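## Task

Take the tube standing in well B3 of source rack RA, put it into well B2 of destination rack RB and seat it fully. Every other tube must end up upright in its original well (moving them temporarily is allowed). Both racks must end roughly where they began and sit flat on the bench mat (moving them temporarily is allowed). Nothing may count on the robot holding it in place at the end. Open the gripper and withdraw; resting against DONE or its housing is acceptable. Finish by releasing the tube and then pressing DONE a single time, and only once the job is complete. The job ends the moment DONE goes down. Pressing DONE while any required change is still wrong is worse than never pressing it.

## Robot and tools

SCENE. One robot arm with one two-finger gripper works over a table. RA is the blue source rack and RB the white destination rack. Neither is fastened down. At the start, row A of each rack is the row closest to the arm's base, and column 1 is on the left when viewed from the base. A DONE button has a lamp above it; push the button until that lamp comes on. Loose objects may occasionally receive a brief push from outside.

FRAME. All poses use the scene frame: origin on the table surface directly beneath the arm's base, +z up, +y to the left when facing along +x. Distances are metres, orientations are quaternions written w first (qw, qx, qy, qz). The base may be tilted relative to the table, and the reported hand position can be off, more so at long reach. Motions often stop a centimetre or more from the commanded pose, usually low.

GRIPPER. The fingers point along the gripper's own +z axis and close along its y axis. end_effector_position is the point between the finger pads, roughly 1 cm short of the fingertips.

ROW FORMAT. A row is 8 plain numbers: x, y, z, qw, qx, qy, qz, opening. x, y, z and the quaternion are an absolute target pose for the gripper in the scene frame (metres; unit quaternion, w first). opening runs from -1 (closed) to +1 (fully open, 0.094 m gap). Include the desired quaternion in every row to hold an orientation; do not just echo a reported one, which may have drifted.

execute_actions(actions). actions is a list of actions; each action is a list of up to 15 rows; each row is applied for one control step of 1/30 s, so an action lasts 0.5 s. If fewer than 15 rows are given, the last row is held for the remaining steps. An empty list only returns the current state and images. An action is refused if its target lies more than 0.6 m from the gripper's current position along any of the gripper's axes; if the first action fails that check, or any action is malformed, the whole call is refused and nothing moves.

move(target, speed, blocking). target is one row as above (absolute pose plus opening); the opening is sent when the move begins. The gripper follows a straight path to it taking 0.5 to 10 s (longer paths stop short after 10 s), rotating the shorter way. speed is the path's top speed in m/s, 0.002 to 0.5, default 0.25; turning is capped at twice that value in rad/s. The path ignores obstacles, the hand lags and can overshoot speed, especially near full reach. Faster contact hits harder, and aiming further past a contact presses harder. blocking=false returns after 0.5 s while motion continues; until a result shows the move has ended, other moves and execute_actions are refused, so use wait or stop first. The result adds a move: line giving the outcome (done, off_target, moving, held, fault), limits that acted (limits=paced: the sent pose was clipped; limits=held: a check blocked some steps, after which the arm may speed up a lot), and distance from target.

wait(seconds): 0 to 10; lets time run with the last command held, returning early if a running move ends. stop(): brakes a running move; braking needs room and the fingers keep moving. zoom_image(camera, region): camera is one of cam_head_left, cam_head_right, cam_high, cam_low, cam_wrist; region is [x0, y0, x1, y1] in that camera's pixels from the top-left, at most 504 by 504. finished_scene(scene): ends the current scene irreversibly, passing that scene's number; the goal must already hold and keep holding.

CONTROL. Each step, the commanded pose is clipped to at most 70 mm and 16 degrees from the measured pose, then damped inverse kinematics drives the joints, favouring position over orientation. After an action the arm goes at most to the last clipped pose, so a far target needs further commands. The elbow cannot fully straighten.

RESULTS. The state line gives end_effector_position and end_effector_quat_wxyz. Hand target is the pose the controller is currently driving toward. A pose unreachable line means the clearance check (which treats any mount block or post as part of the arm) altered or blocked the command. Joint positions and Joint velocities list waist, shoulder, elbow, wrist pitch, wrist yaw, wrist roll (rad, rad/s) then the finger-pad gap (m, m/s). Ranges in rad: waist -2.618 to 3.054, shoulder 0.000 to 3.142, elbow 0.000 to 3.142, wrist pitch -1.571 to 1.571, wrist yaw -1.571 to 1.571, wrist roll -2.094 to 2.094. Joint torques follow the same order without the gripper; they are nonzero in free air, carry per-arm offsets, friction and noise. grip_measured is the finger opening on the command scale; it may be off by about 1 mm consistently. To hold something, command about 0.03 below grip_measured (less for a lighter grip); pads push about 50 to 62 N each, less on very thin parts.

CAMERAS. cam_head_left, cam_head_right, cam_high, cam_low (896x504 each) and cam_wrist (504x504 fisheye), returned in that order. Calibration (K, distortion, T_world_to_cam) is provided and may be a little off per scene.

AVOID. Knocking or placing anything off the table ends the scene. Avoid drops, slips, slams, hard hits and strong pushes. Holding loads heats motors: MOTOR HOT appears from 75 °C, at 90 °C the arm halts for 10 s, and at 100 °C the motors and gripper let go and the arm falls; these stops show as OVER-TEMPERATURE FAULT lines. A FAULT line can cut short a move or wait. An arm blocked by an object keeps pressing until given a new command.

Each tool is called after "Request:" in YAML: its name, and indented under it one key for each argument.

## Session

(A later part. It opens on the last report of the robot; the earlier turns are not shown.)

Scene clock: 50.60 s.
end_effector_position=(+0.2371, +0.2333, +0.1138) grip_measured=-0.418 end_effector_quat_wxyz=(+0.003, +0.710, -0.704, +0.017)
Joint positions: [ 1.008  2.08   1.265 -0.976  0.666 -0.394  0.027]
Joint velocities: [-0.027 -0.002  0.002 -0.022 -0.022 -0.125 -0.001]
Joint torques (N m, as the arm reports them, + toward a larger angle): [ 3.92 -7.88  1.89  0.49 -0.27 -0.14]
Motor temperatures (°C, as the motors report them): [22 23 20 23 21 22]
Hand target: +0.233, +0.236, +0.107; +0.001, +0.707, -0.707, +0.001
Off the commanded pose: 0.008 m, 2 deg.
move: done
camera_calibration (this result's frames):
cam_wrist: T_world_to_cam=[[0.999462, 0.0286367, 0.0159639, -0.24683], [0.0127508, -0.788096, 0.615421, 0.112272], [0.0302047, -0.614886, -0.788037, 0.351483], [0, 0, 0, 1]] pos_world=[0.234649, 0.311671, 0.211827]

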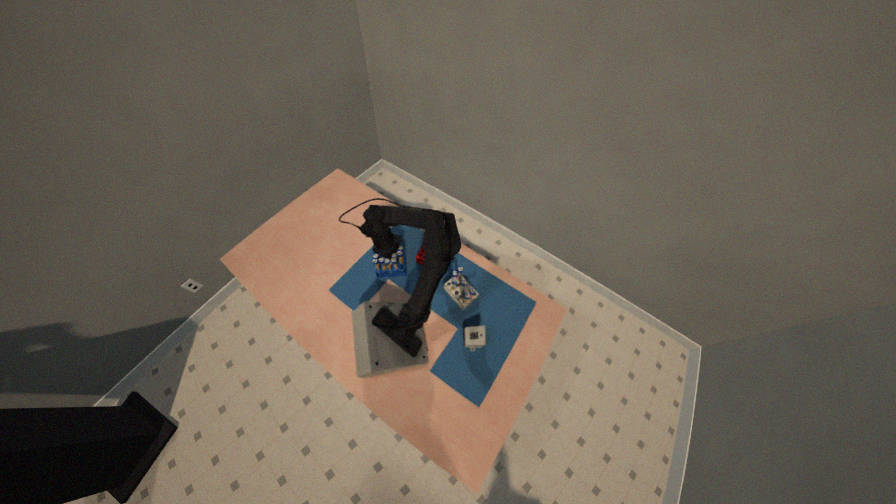

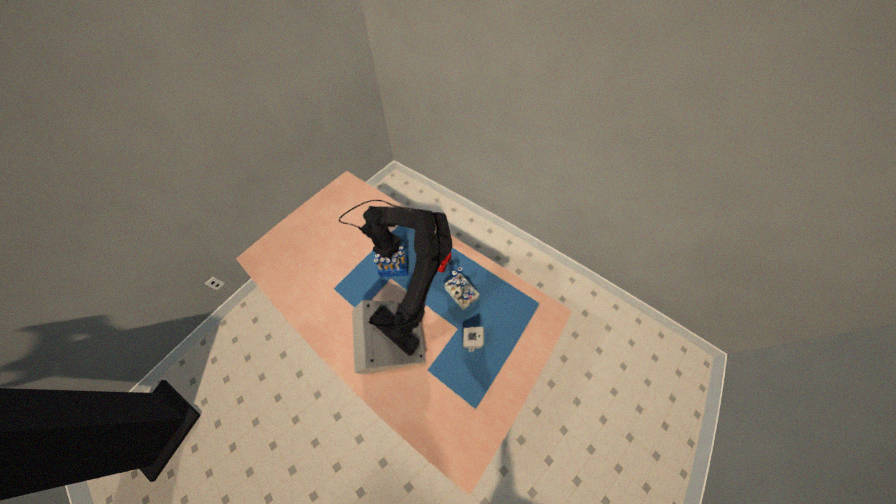

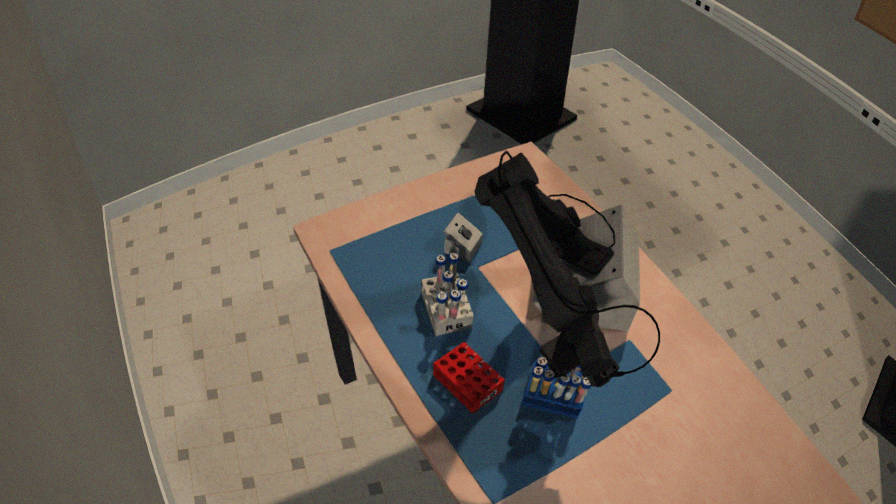

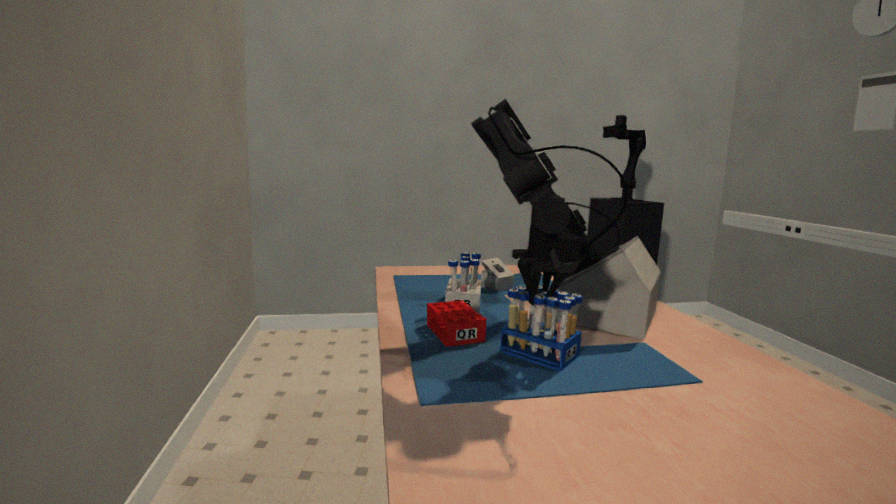

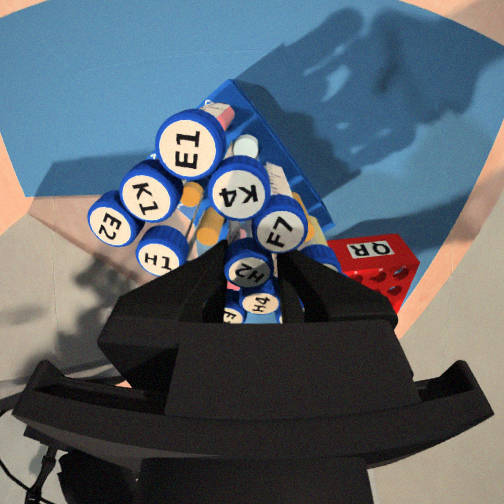

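Try closing, then lift.

Request:
move:
  target: [0.235,0.235,0.11,0,0.707,-0.707,0,-0.62]
  speed: 0.03

Request:
move:
  target: [0.235,0.235,0.25,0,0.707,-0.707,0,-0.62]
  speed: 0.06

Scene clock: 54.87 s.
end_effector_position=(+0.2370, +0.2333, +0.1142) grip_measured=-0.548 end_effector_quat_wxyz=(+0.003, +0.714, -0.700, +0.016)
Joint positions: [ 1.008  2.078  1.265 -0.976  0.664 -0.404  0.021]
Joint velocities: [-0.022 -0.027 -0.007 -0.022 -0.037 -0.037 -0.001]
Joint torques (N m, as the arm reports them, + toward a larger angle): [ 4.01 -8.32  2.49  0.41 -0.29 -0.06]
Motor temperatures (°C, as the motors report them): [22 23 20 23 21 22]
Hand target: +0.235, +0.235, +0.110; +0.001, +0.707, -0.707, +0.001
Off the commanded pose: 0.005 m, 2 deg.
move: done
camera_calibration (this result's frames):
cam_wrist: T_world_to_cam=[[0.999182, 0.0378092, 0.014334, -0.248669], [0.0210349, -0.788783, 0.614312, 0.11038], [0.034533, -0.613508, -0.788933, 0.350544], [0, 0, 0, 1]] pos_world=[0.234039, 0.311529, 0.212312]

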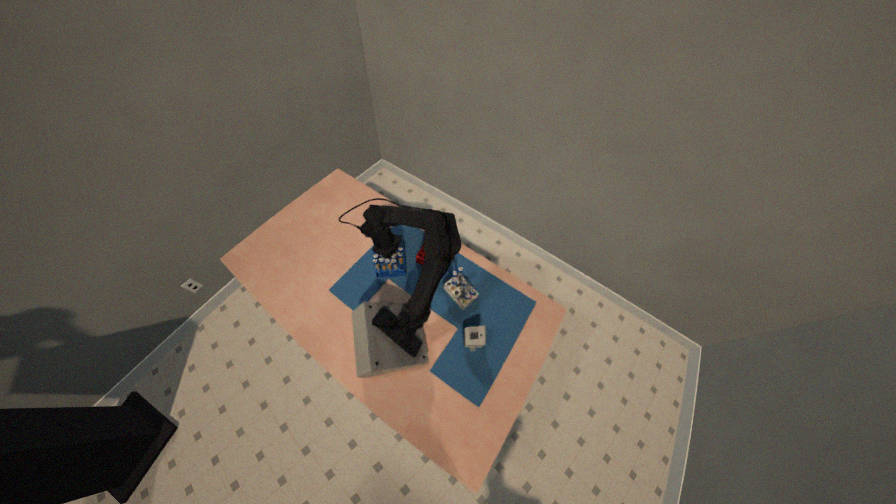

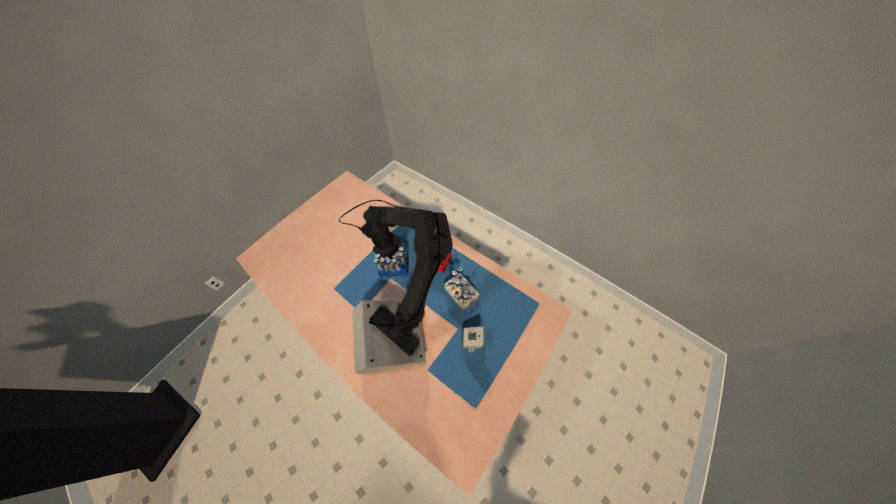

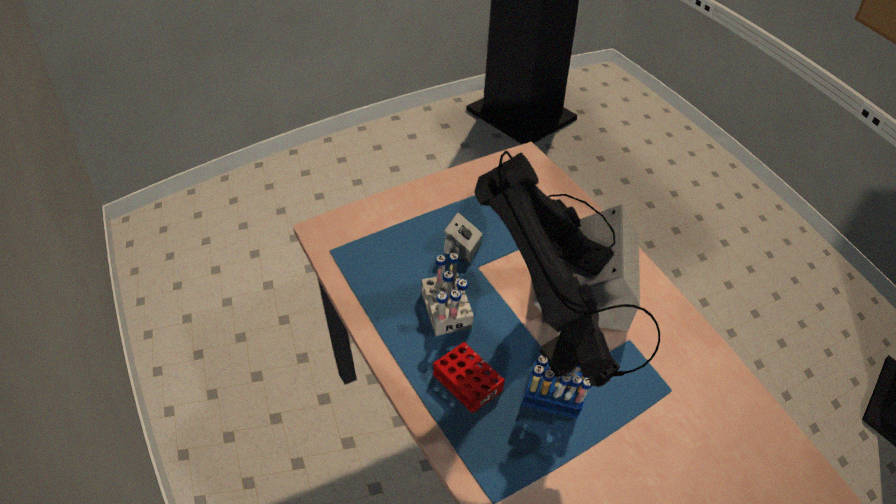

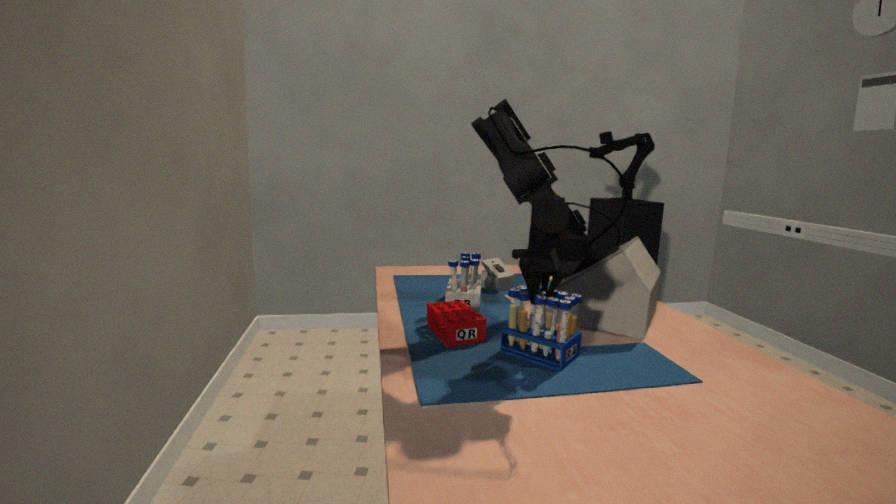

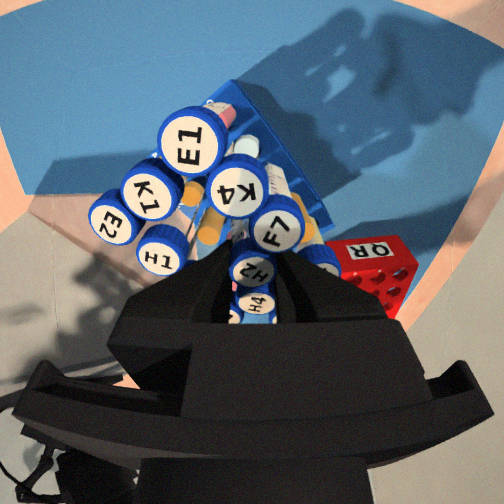

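Scene clock: 57.63 s.
end_effector_position=(+0.2365, +0.2292, +0.2320) grip_measured=-0.548 end_effector_quat_wxyz=(+0.020, +0.709, -0.704, +0.010)
Joint positions: [ 1.186  2.078  1.662 -1.526  0.584 -0.165  0.021]
Joint velocities: [-0.007 -0.002 -0.012  0.051 -0.022  0.051 -0.001]
Joint torques (N m, as the arm reports them, + toward a larger angle): [ 7.63 -8.    6.55 -0.08 -0.16  0.06]
Motor temperatures (°C, as the motors report them): [22 23 20 23 21 22]
Hand target: +0.234, +0.235, +0.250; +0.000, +0.708, -0.706, -0.004
Off the commanded pose: 0.019 m, 3 deg.
move: off_target
camera_calibration (this result's frames):
cam_wrist: T_world_to_cam=[[0.999506, 0.0251419, -0.0188469, -0.239194], [0.031404, -0.77919, 0.626001, 0.0274033], [0.00105355, -0.626283, -0.779595, 0.44968], [0, 0, 0, 1]] pos_world=[0.237742, 0.308993, 0.328906]

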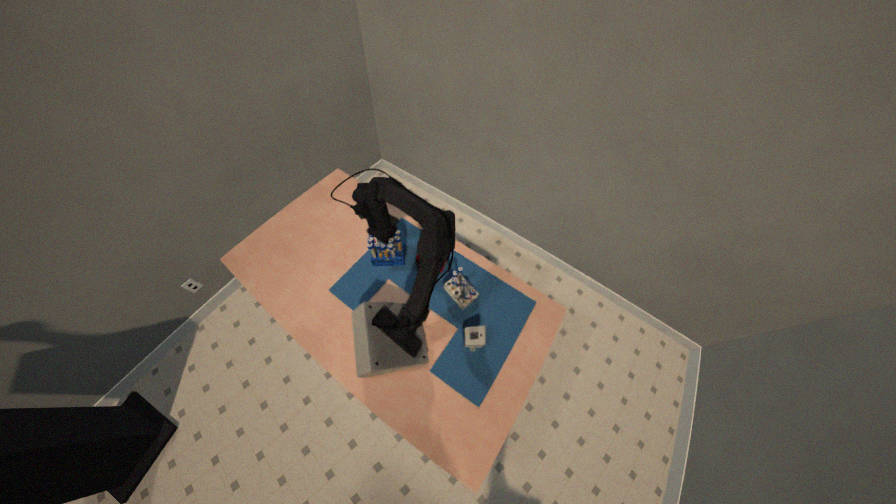

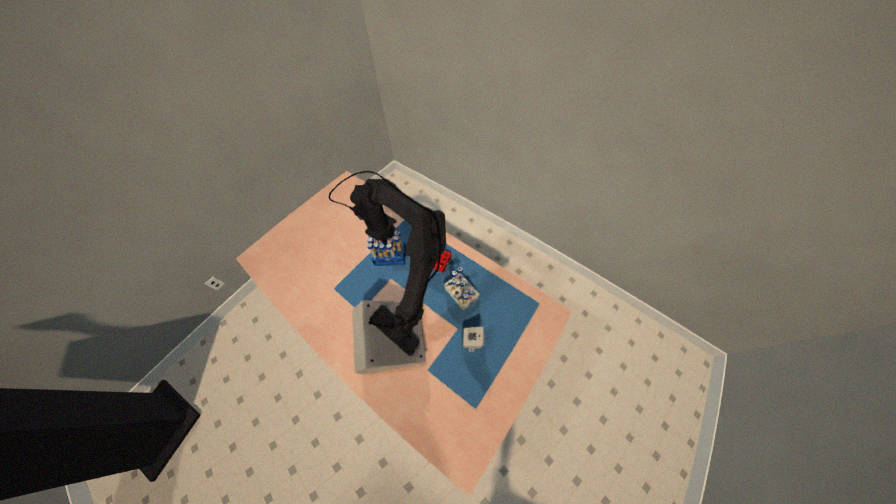

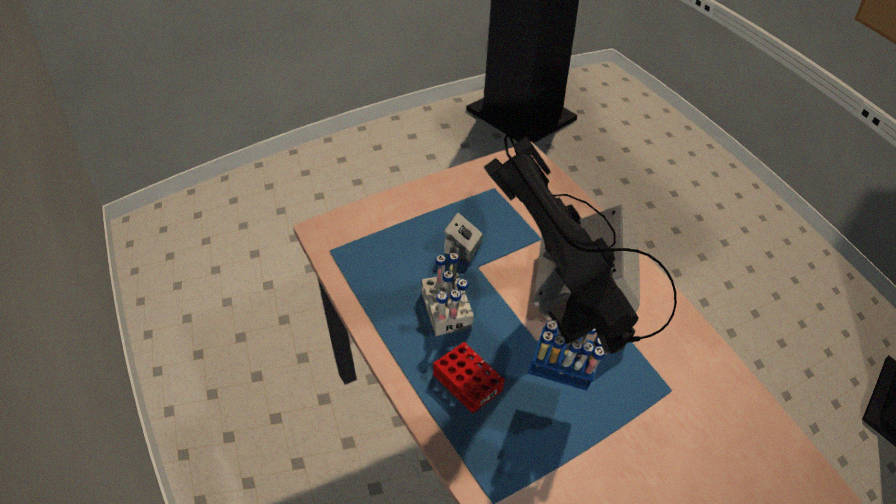

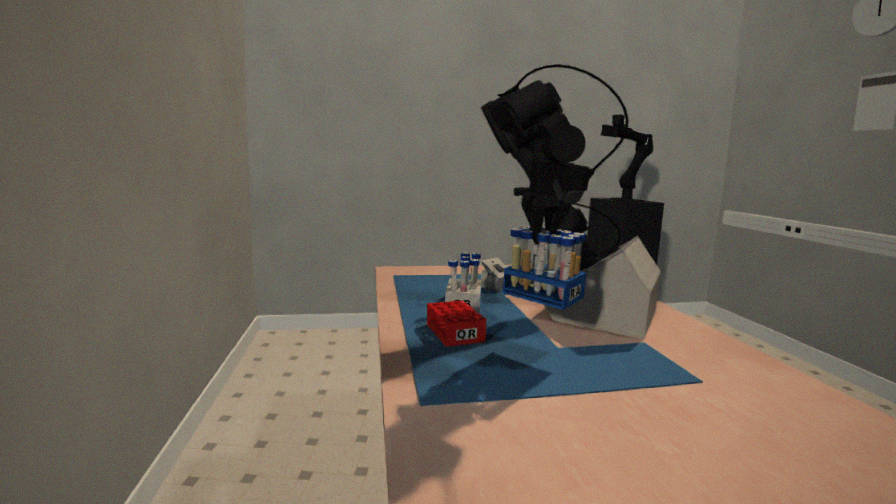

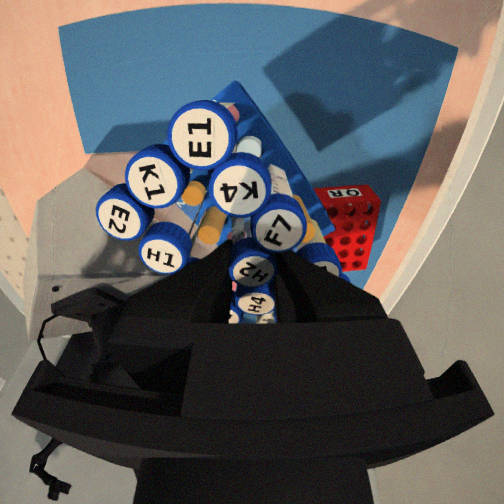

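Request:
move:
  target: [0.235,0.236,0.109,0,0.707,-0.707,0,-0.62]
  speed: 0.04

Request:
move:
  target: [0.235,0.236,0.112,0,0.707,-0.707,0,-0.44]
  speed: 0.04

Request:
move:
  target: [0.235,0.236,0.16,0,0.707,-0.707,0,-0.44]
  speed: 0.04

Request:
zoom_image:
  camera: "cam_low"
  region: [450,250,620,380]

Scene clock: 65.70 s.
end_effector_position=(+0.2344, +0.2247, +0.1155) grip_measured=-0.548 end_effector_quat_wxyz=(+0.021, +0.717, -0.696, +0.020)
Joint positions: [ 1.006  2.078  1.273 -1.028  0.659 -0.389  0.021]
Joint velocities: [ 0.012 -0.017 -0.032  0.022  0.022  0.066 -0.   ]
Joint torques (N m, as the arm reports them, + toward a larger angle): [ 4.09 -7.64  2.24  0.73 -0.16 -0.17]
Motor temperatures (°C, as the motors report them): [22 23 20 23 21 22]
Hand target: +0.236, +0.235, +0.110; +0.002, +0.706, -0.708, +0.004
Off the commanded pose: 0.013 m, 4 deg.
move: off_target
camera_calibration (this result's frames):
cam_wrist: T_world_to_cam=[[0.998848, 0.0476274, -0.00588642, -0.245569], [0.0403998, -0.76832, 0.63879, 0.0908462], [0.0259012, -0.638291, -0.769359, 0.351683], [0, 0, 0, 1]] pos_world=[0.232507, 0.305971, 0.211093]

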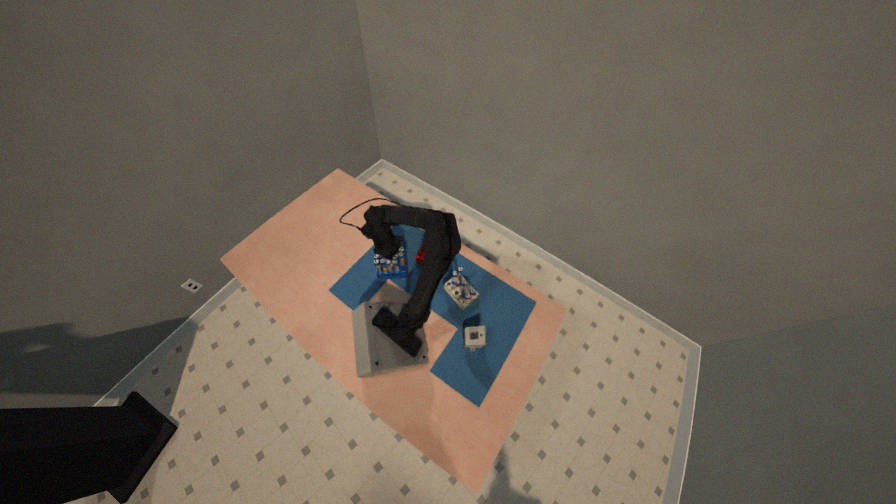

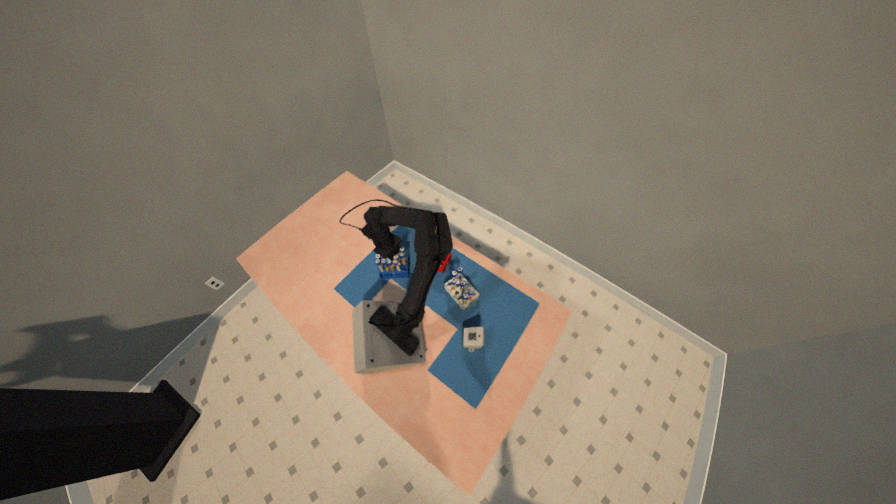

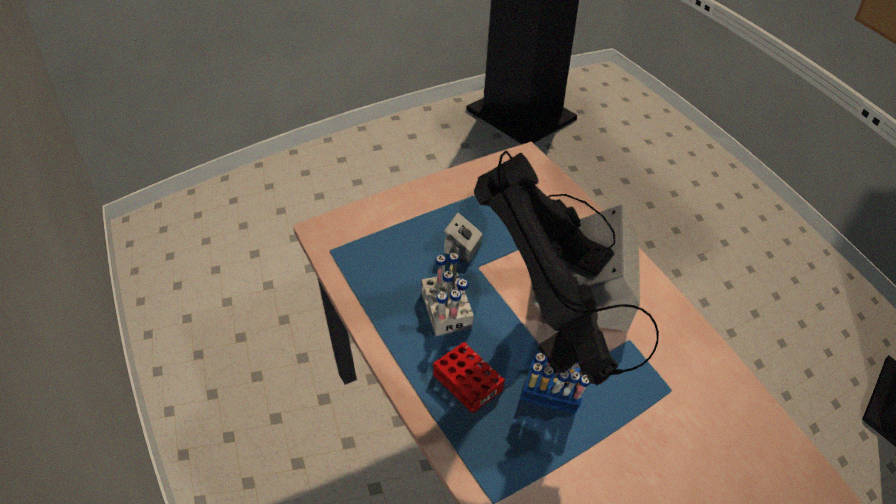

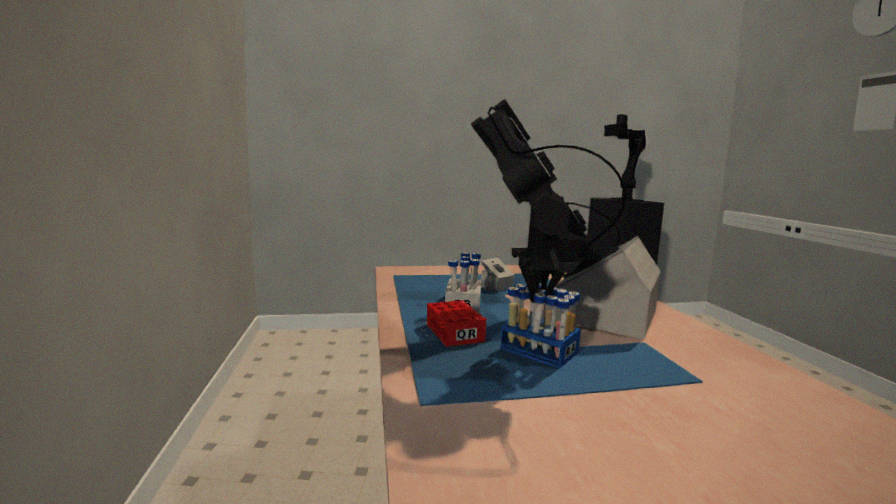

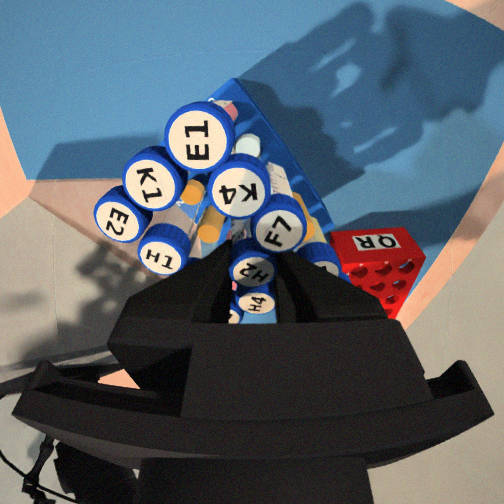

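Scene clock: 66.73 s.
end_effector_position=(+0.2354, +0.2231, +0.1152) grip_measured=-0.439 end_effector_quat_wxyz=(+0.022, +0.717, -0.696, +0.024)
Joint positions: [ 1.004  2.078  1.273 -1.032  0.664 -0.389  0.026]
Joint velocities: [ 0.002 -0.007 -0.012 -0.022 -0.007  0.007  0.   ]
Joint torques (N m, as the arm reports them, + toward a larger angle): [ 4.76 -8.25  2.69  0.69 -0.35 -0.12]
Motor temperatures (°C, as the motors report them): [22 23 20 23 21 22]
Hand target: +0.236, +0.235, +0.113; +0.001, +0.707, -0.707, +0.001
Off the commanded pose: 0.013 m, 4 deg.
move: off_target
camera_calibration (this result's frames):
cam_wrist: T_world_to_cam=[[0.998799, 0.0489144, -0.00292533, -0.247088], [0.0393211, -0.764424, 0.643514, 0.0886538], [0.029241, -0.642856, -0.765429, 0.350216], [0, 0, 0, 1]] pos_world=[0.233064, 0.304994, 0.210292]

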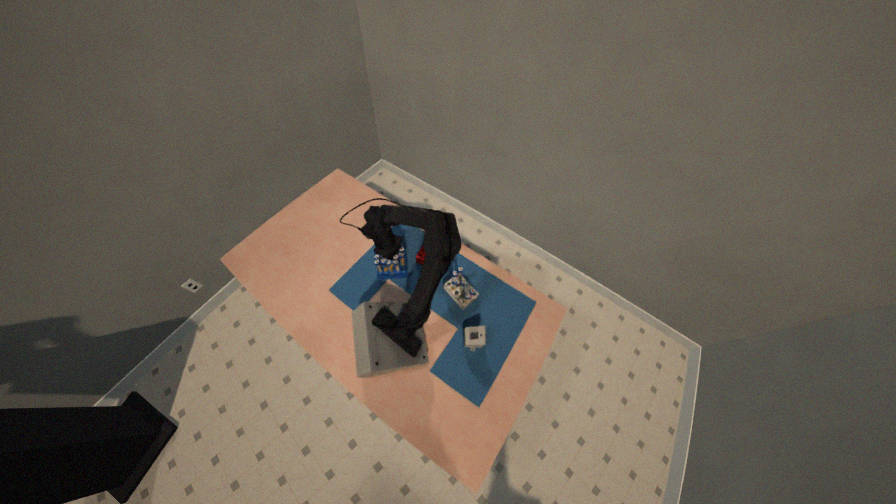

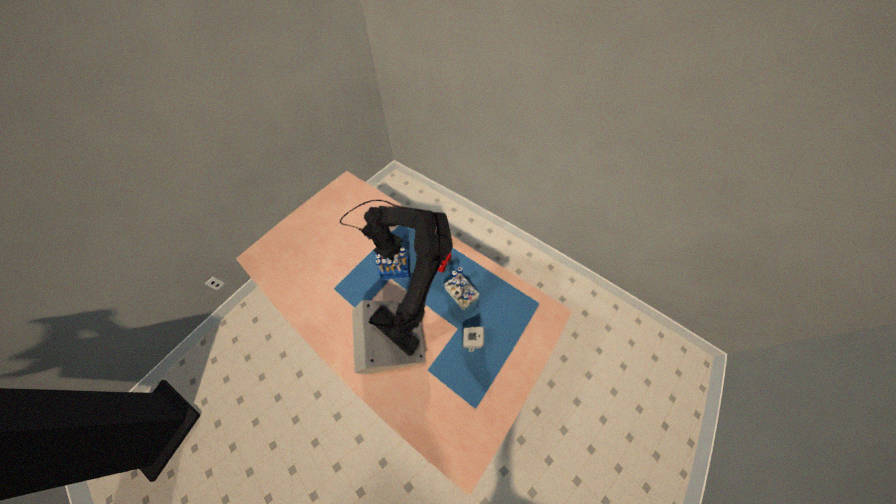

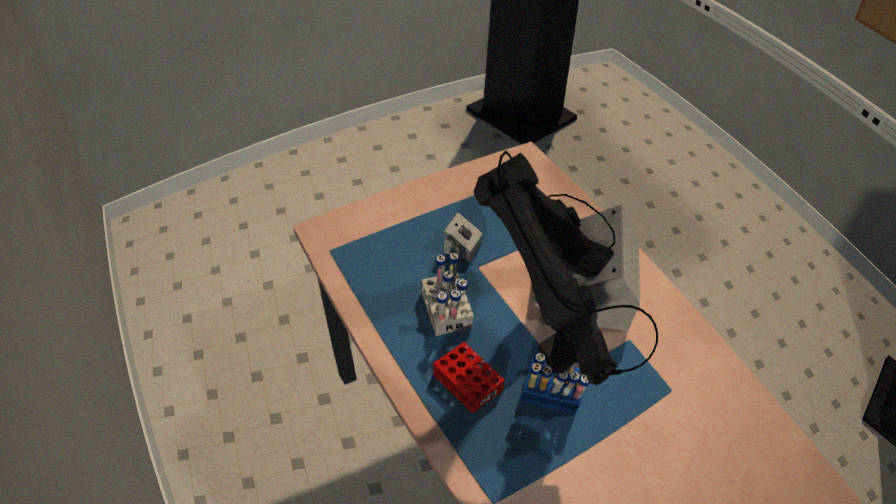

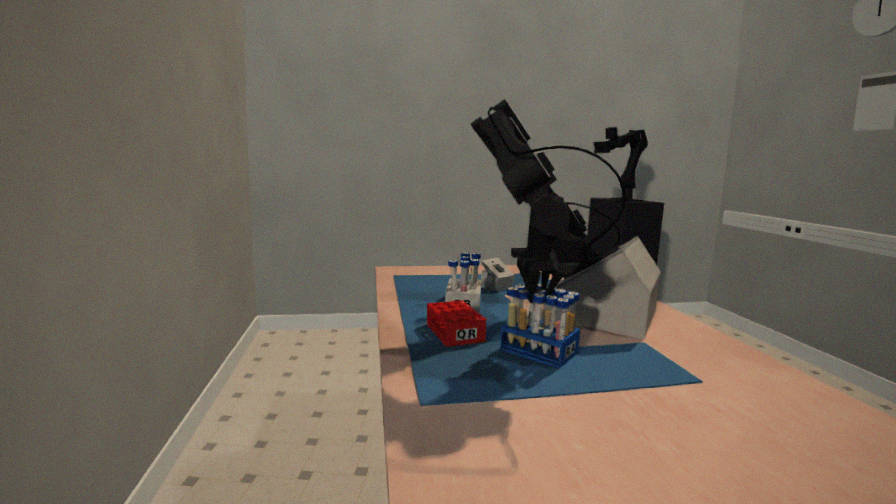

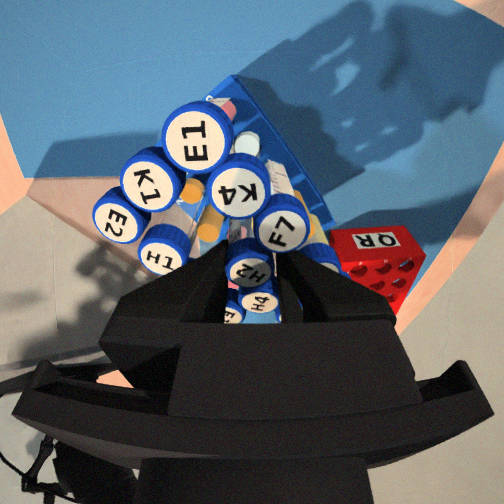

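Scene clock: 68.20 s.
end_effector_position=(+0.2293, +0.2276, +0.1387) grip_measured=-0.439 end_effector_quat_wxyz=(+0.029, +0.716, -0.698, +0.014)
Joint positions: [ 1.051  2.078  1.343 -1.142  0.627 -0.325  0.026]
Joint velocities: [ 0.007  0.002  0.022 -0.037  0.007 -0.066  0.   ]
Joint torques (N m, as the arm reports them, + toward a larger angle): [  7.01 -10.88   5.98  -0.11  -0.08   0.12]
Motor temperatures (°C, as the motors report them): [22 24 20 23 21 22]
Hand target: +0.235, +0.236, +0.160; +0.000, +0.707, -0.707, -0.002
Off the commanded pose: 0.024 m, 4 deg.
move: off_target
camera_calibration (this result's frames):
cam_wrist: T_world_to_cam=[[0.99871, 0.043422, -0.0263269, -0.236627], [0.0502142, -0.767335, 0.639278, 0.0759792], [0.00755716, -0.639775, -0.768525, 0.375923], [0, 0, 0, 1]] pos_world=[0.229666, 0.309082, 0.234105]

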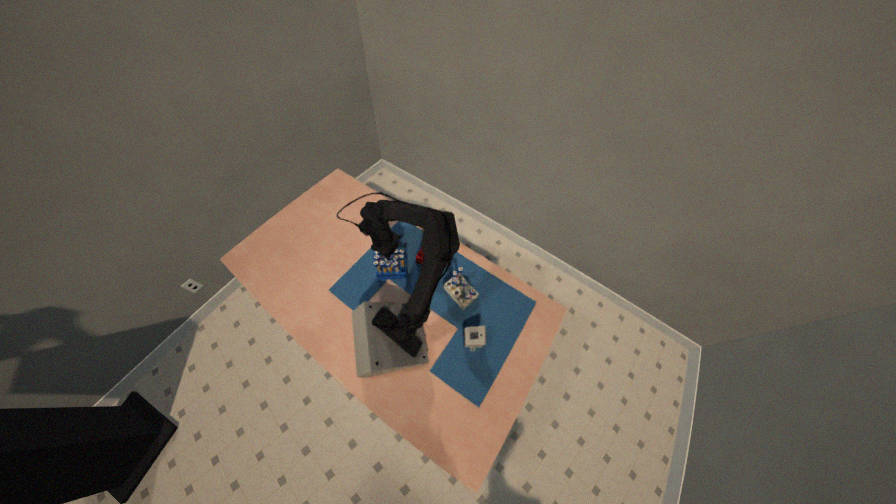

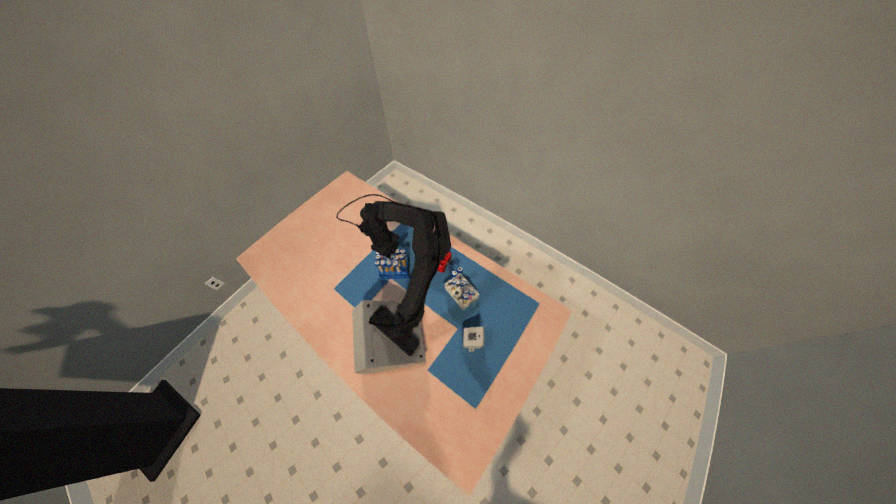

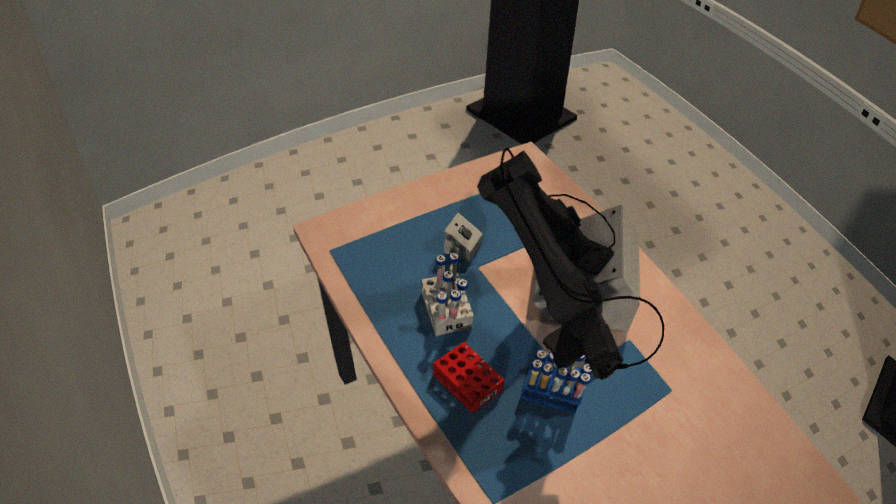

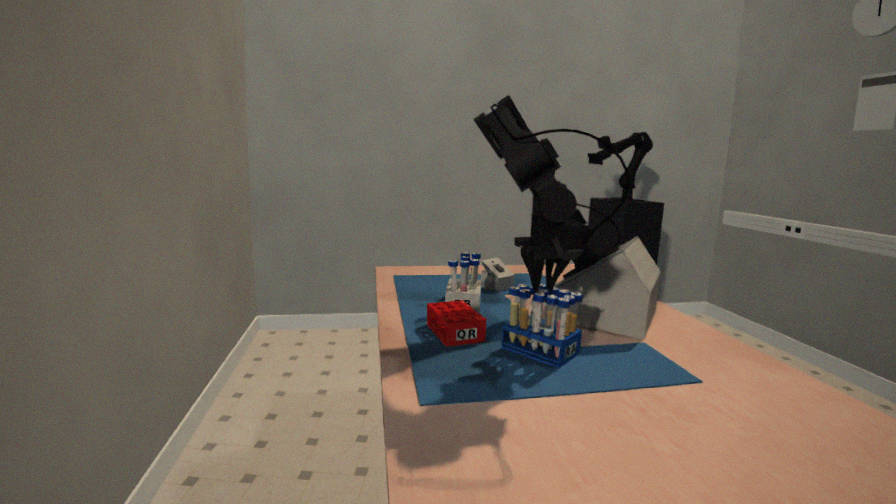

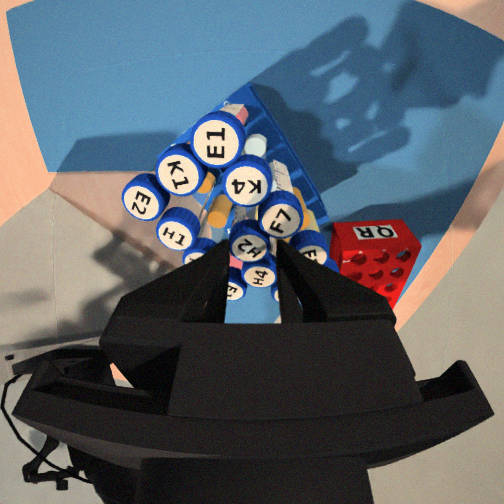

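Region (450, 250, 620, 380) of cam_low's 896x504 image, scaled by 2.965, with more detail than that image has; it fills the top 385 rows of this view, and the rest is white.

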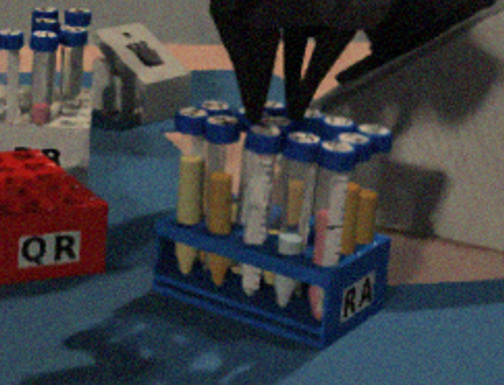

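Request:
move:
  target: [0.231,0.232,0.15,0,0.342,-0.94,0,-0.44]
  speed: 0.1

Scene clock: 78.90 s.
end_effector_position=(+0.2296, +0.2289, +0.1383) grip_measured=-0.439 end_effector_quat_wxyz=(-0.019, -0.350, +0.936, -0.014)
Joint positions: [ 1.046  2.063  1.329 -1.116  0.617  0.536  0.026]
Joint velocities: [-0.007  0.002 -0.002 -0.051  0.037 -0.037 -0.   ]
Joint torques (N m, as the arm reports them, + toward a larger angle): [  6.72 -10.41   3.61   0.08   0.02   0.11]
Motor temperatures (°C, as the motors report them): [22 24 20 23 21 22]
Hand target: +0.231, +0.232, +0.150; -0.001, -0.342, +0.940, +0.000
Off the commanded pose: 0.012 m, 3 deg.
move: off_target
camera_calibration (this result's frames):
cam_wrist: T_world_to_cam=[[0.670039, -0.742281, 0.00821663, 0.0135425], [-0.580786, -0.517304, 0.628557, 0.16632], [-0.462316, -0.42593, -0.77772, 0.436696], [0, 0, 0, 1]] pos_world=[0.289413, 0.282092, 0.234974]

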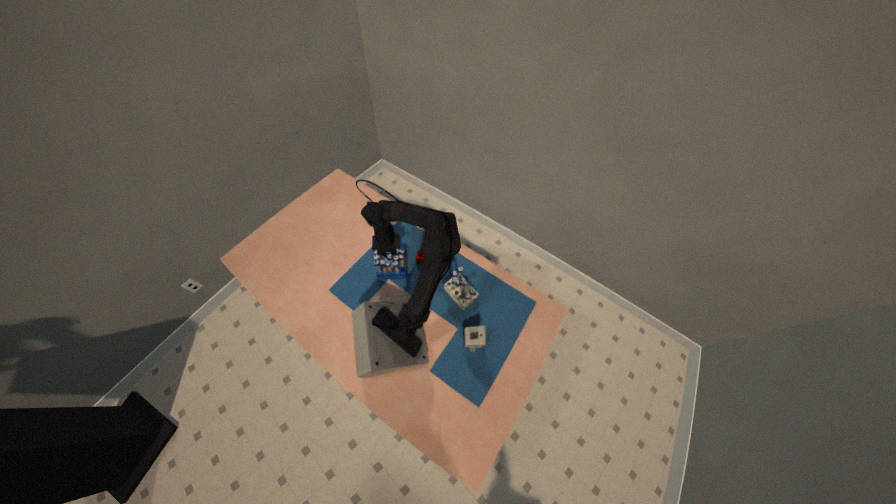

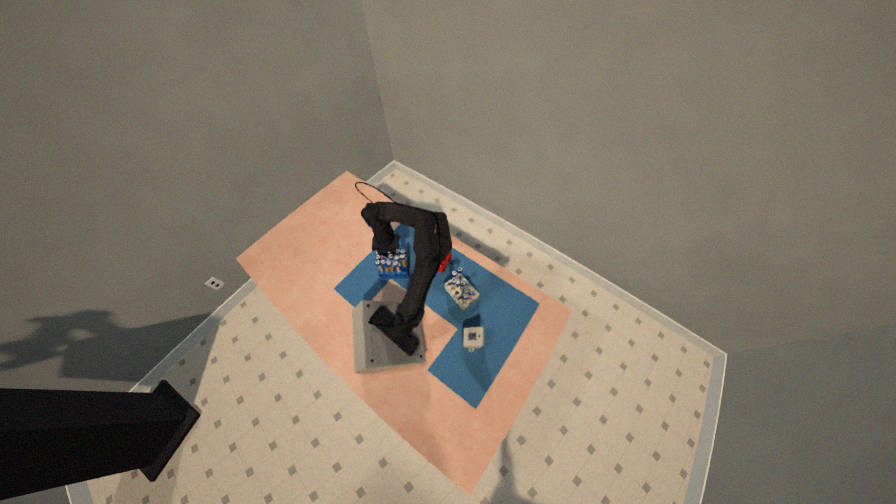

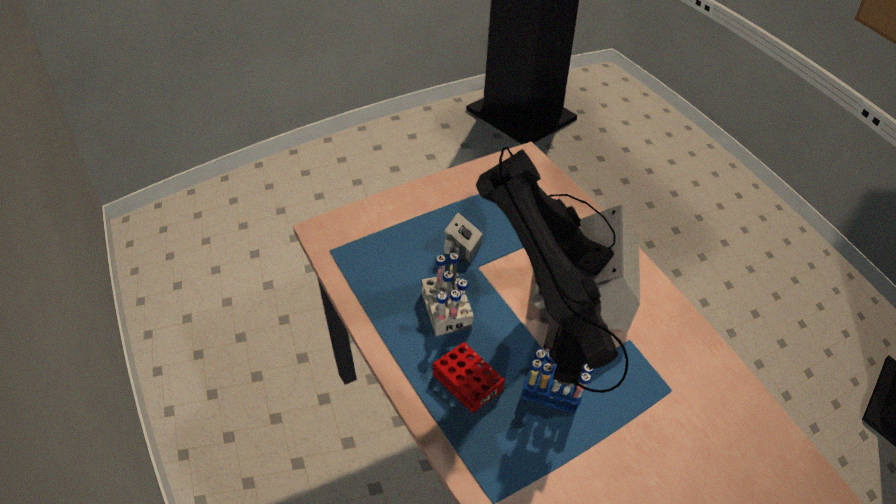

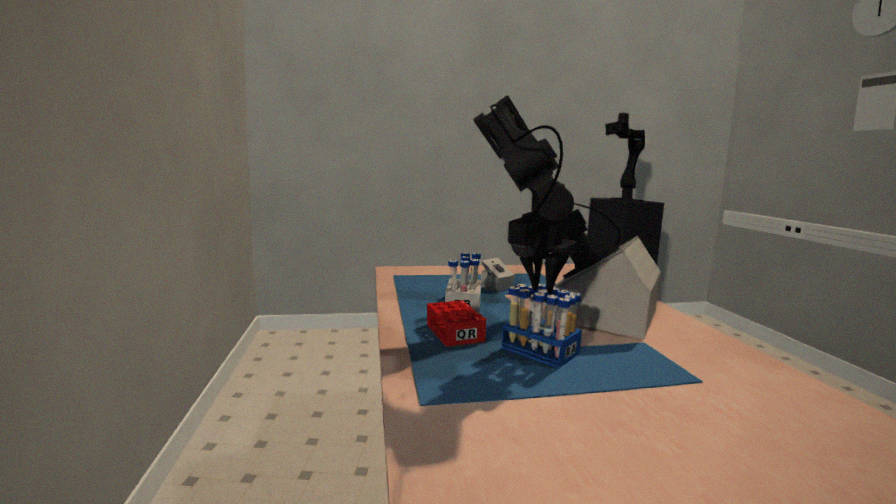

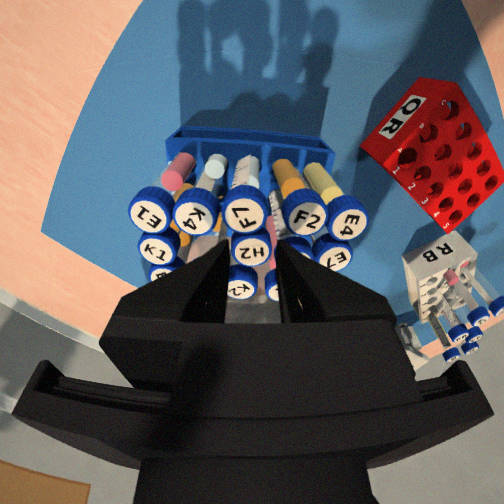

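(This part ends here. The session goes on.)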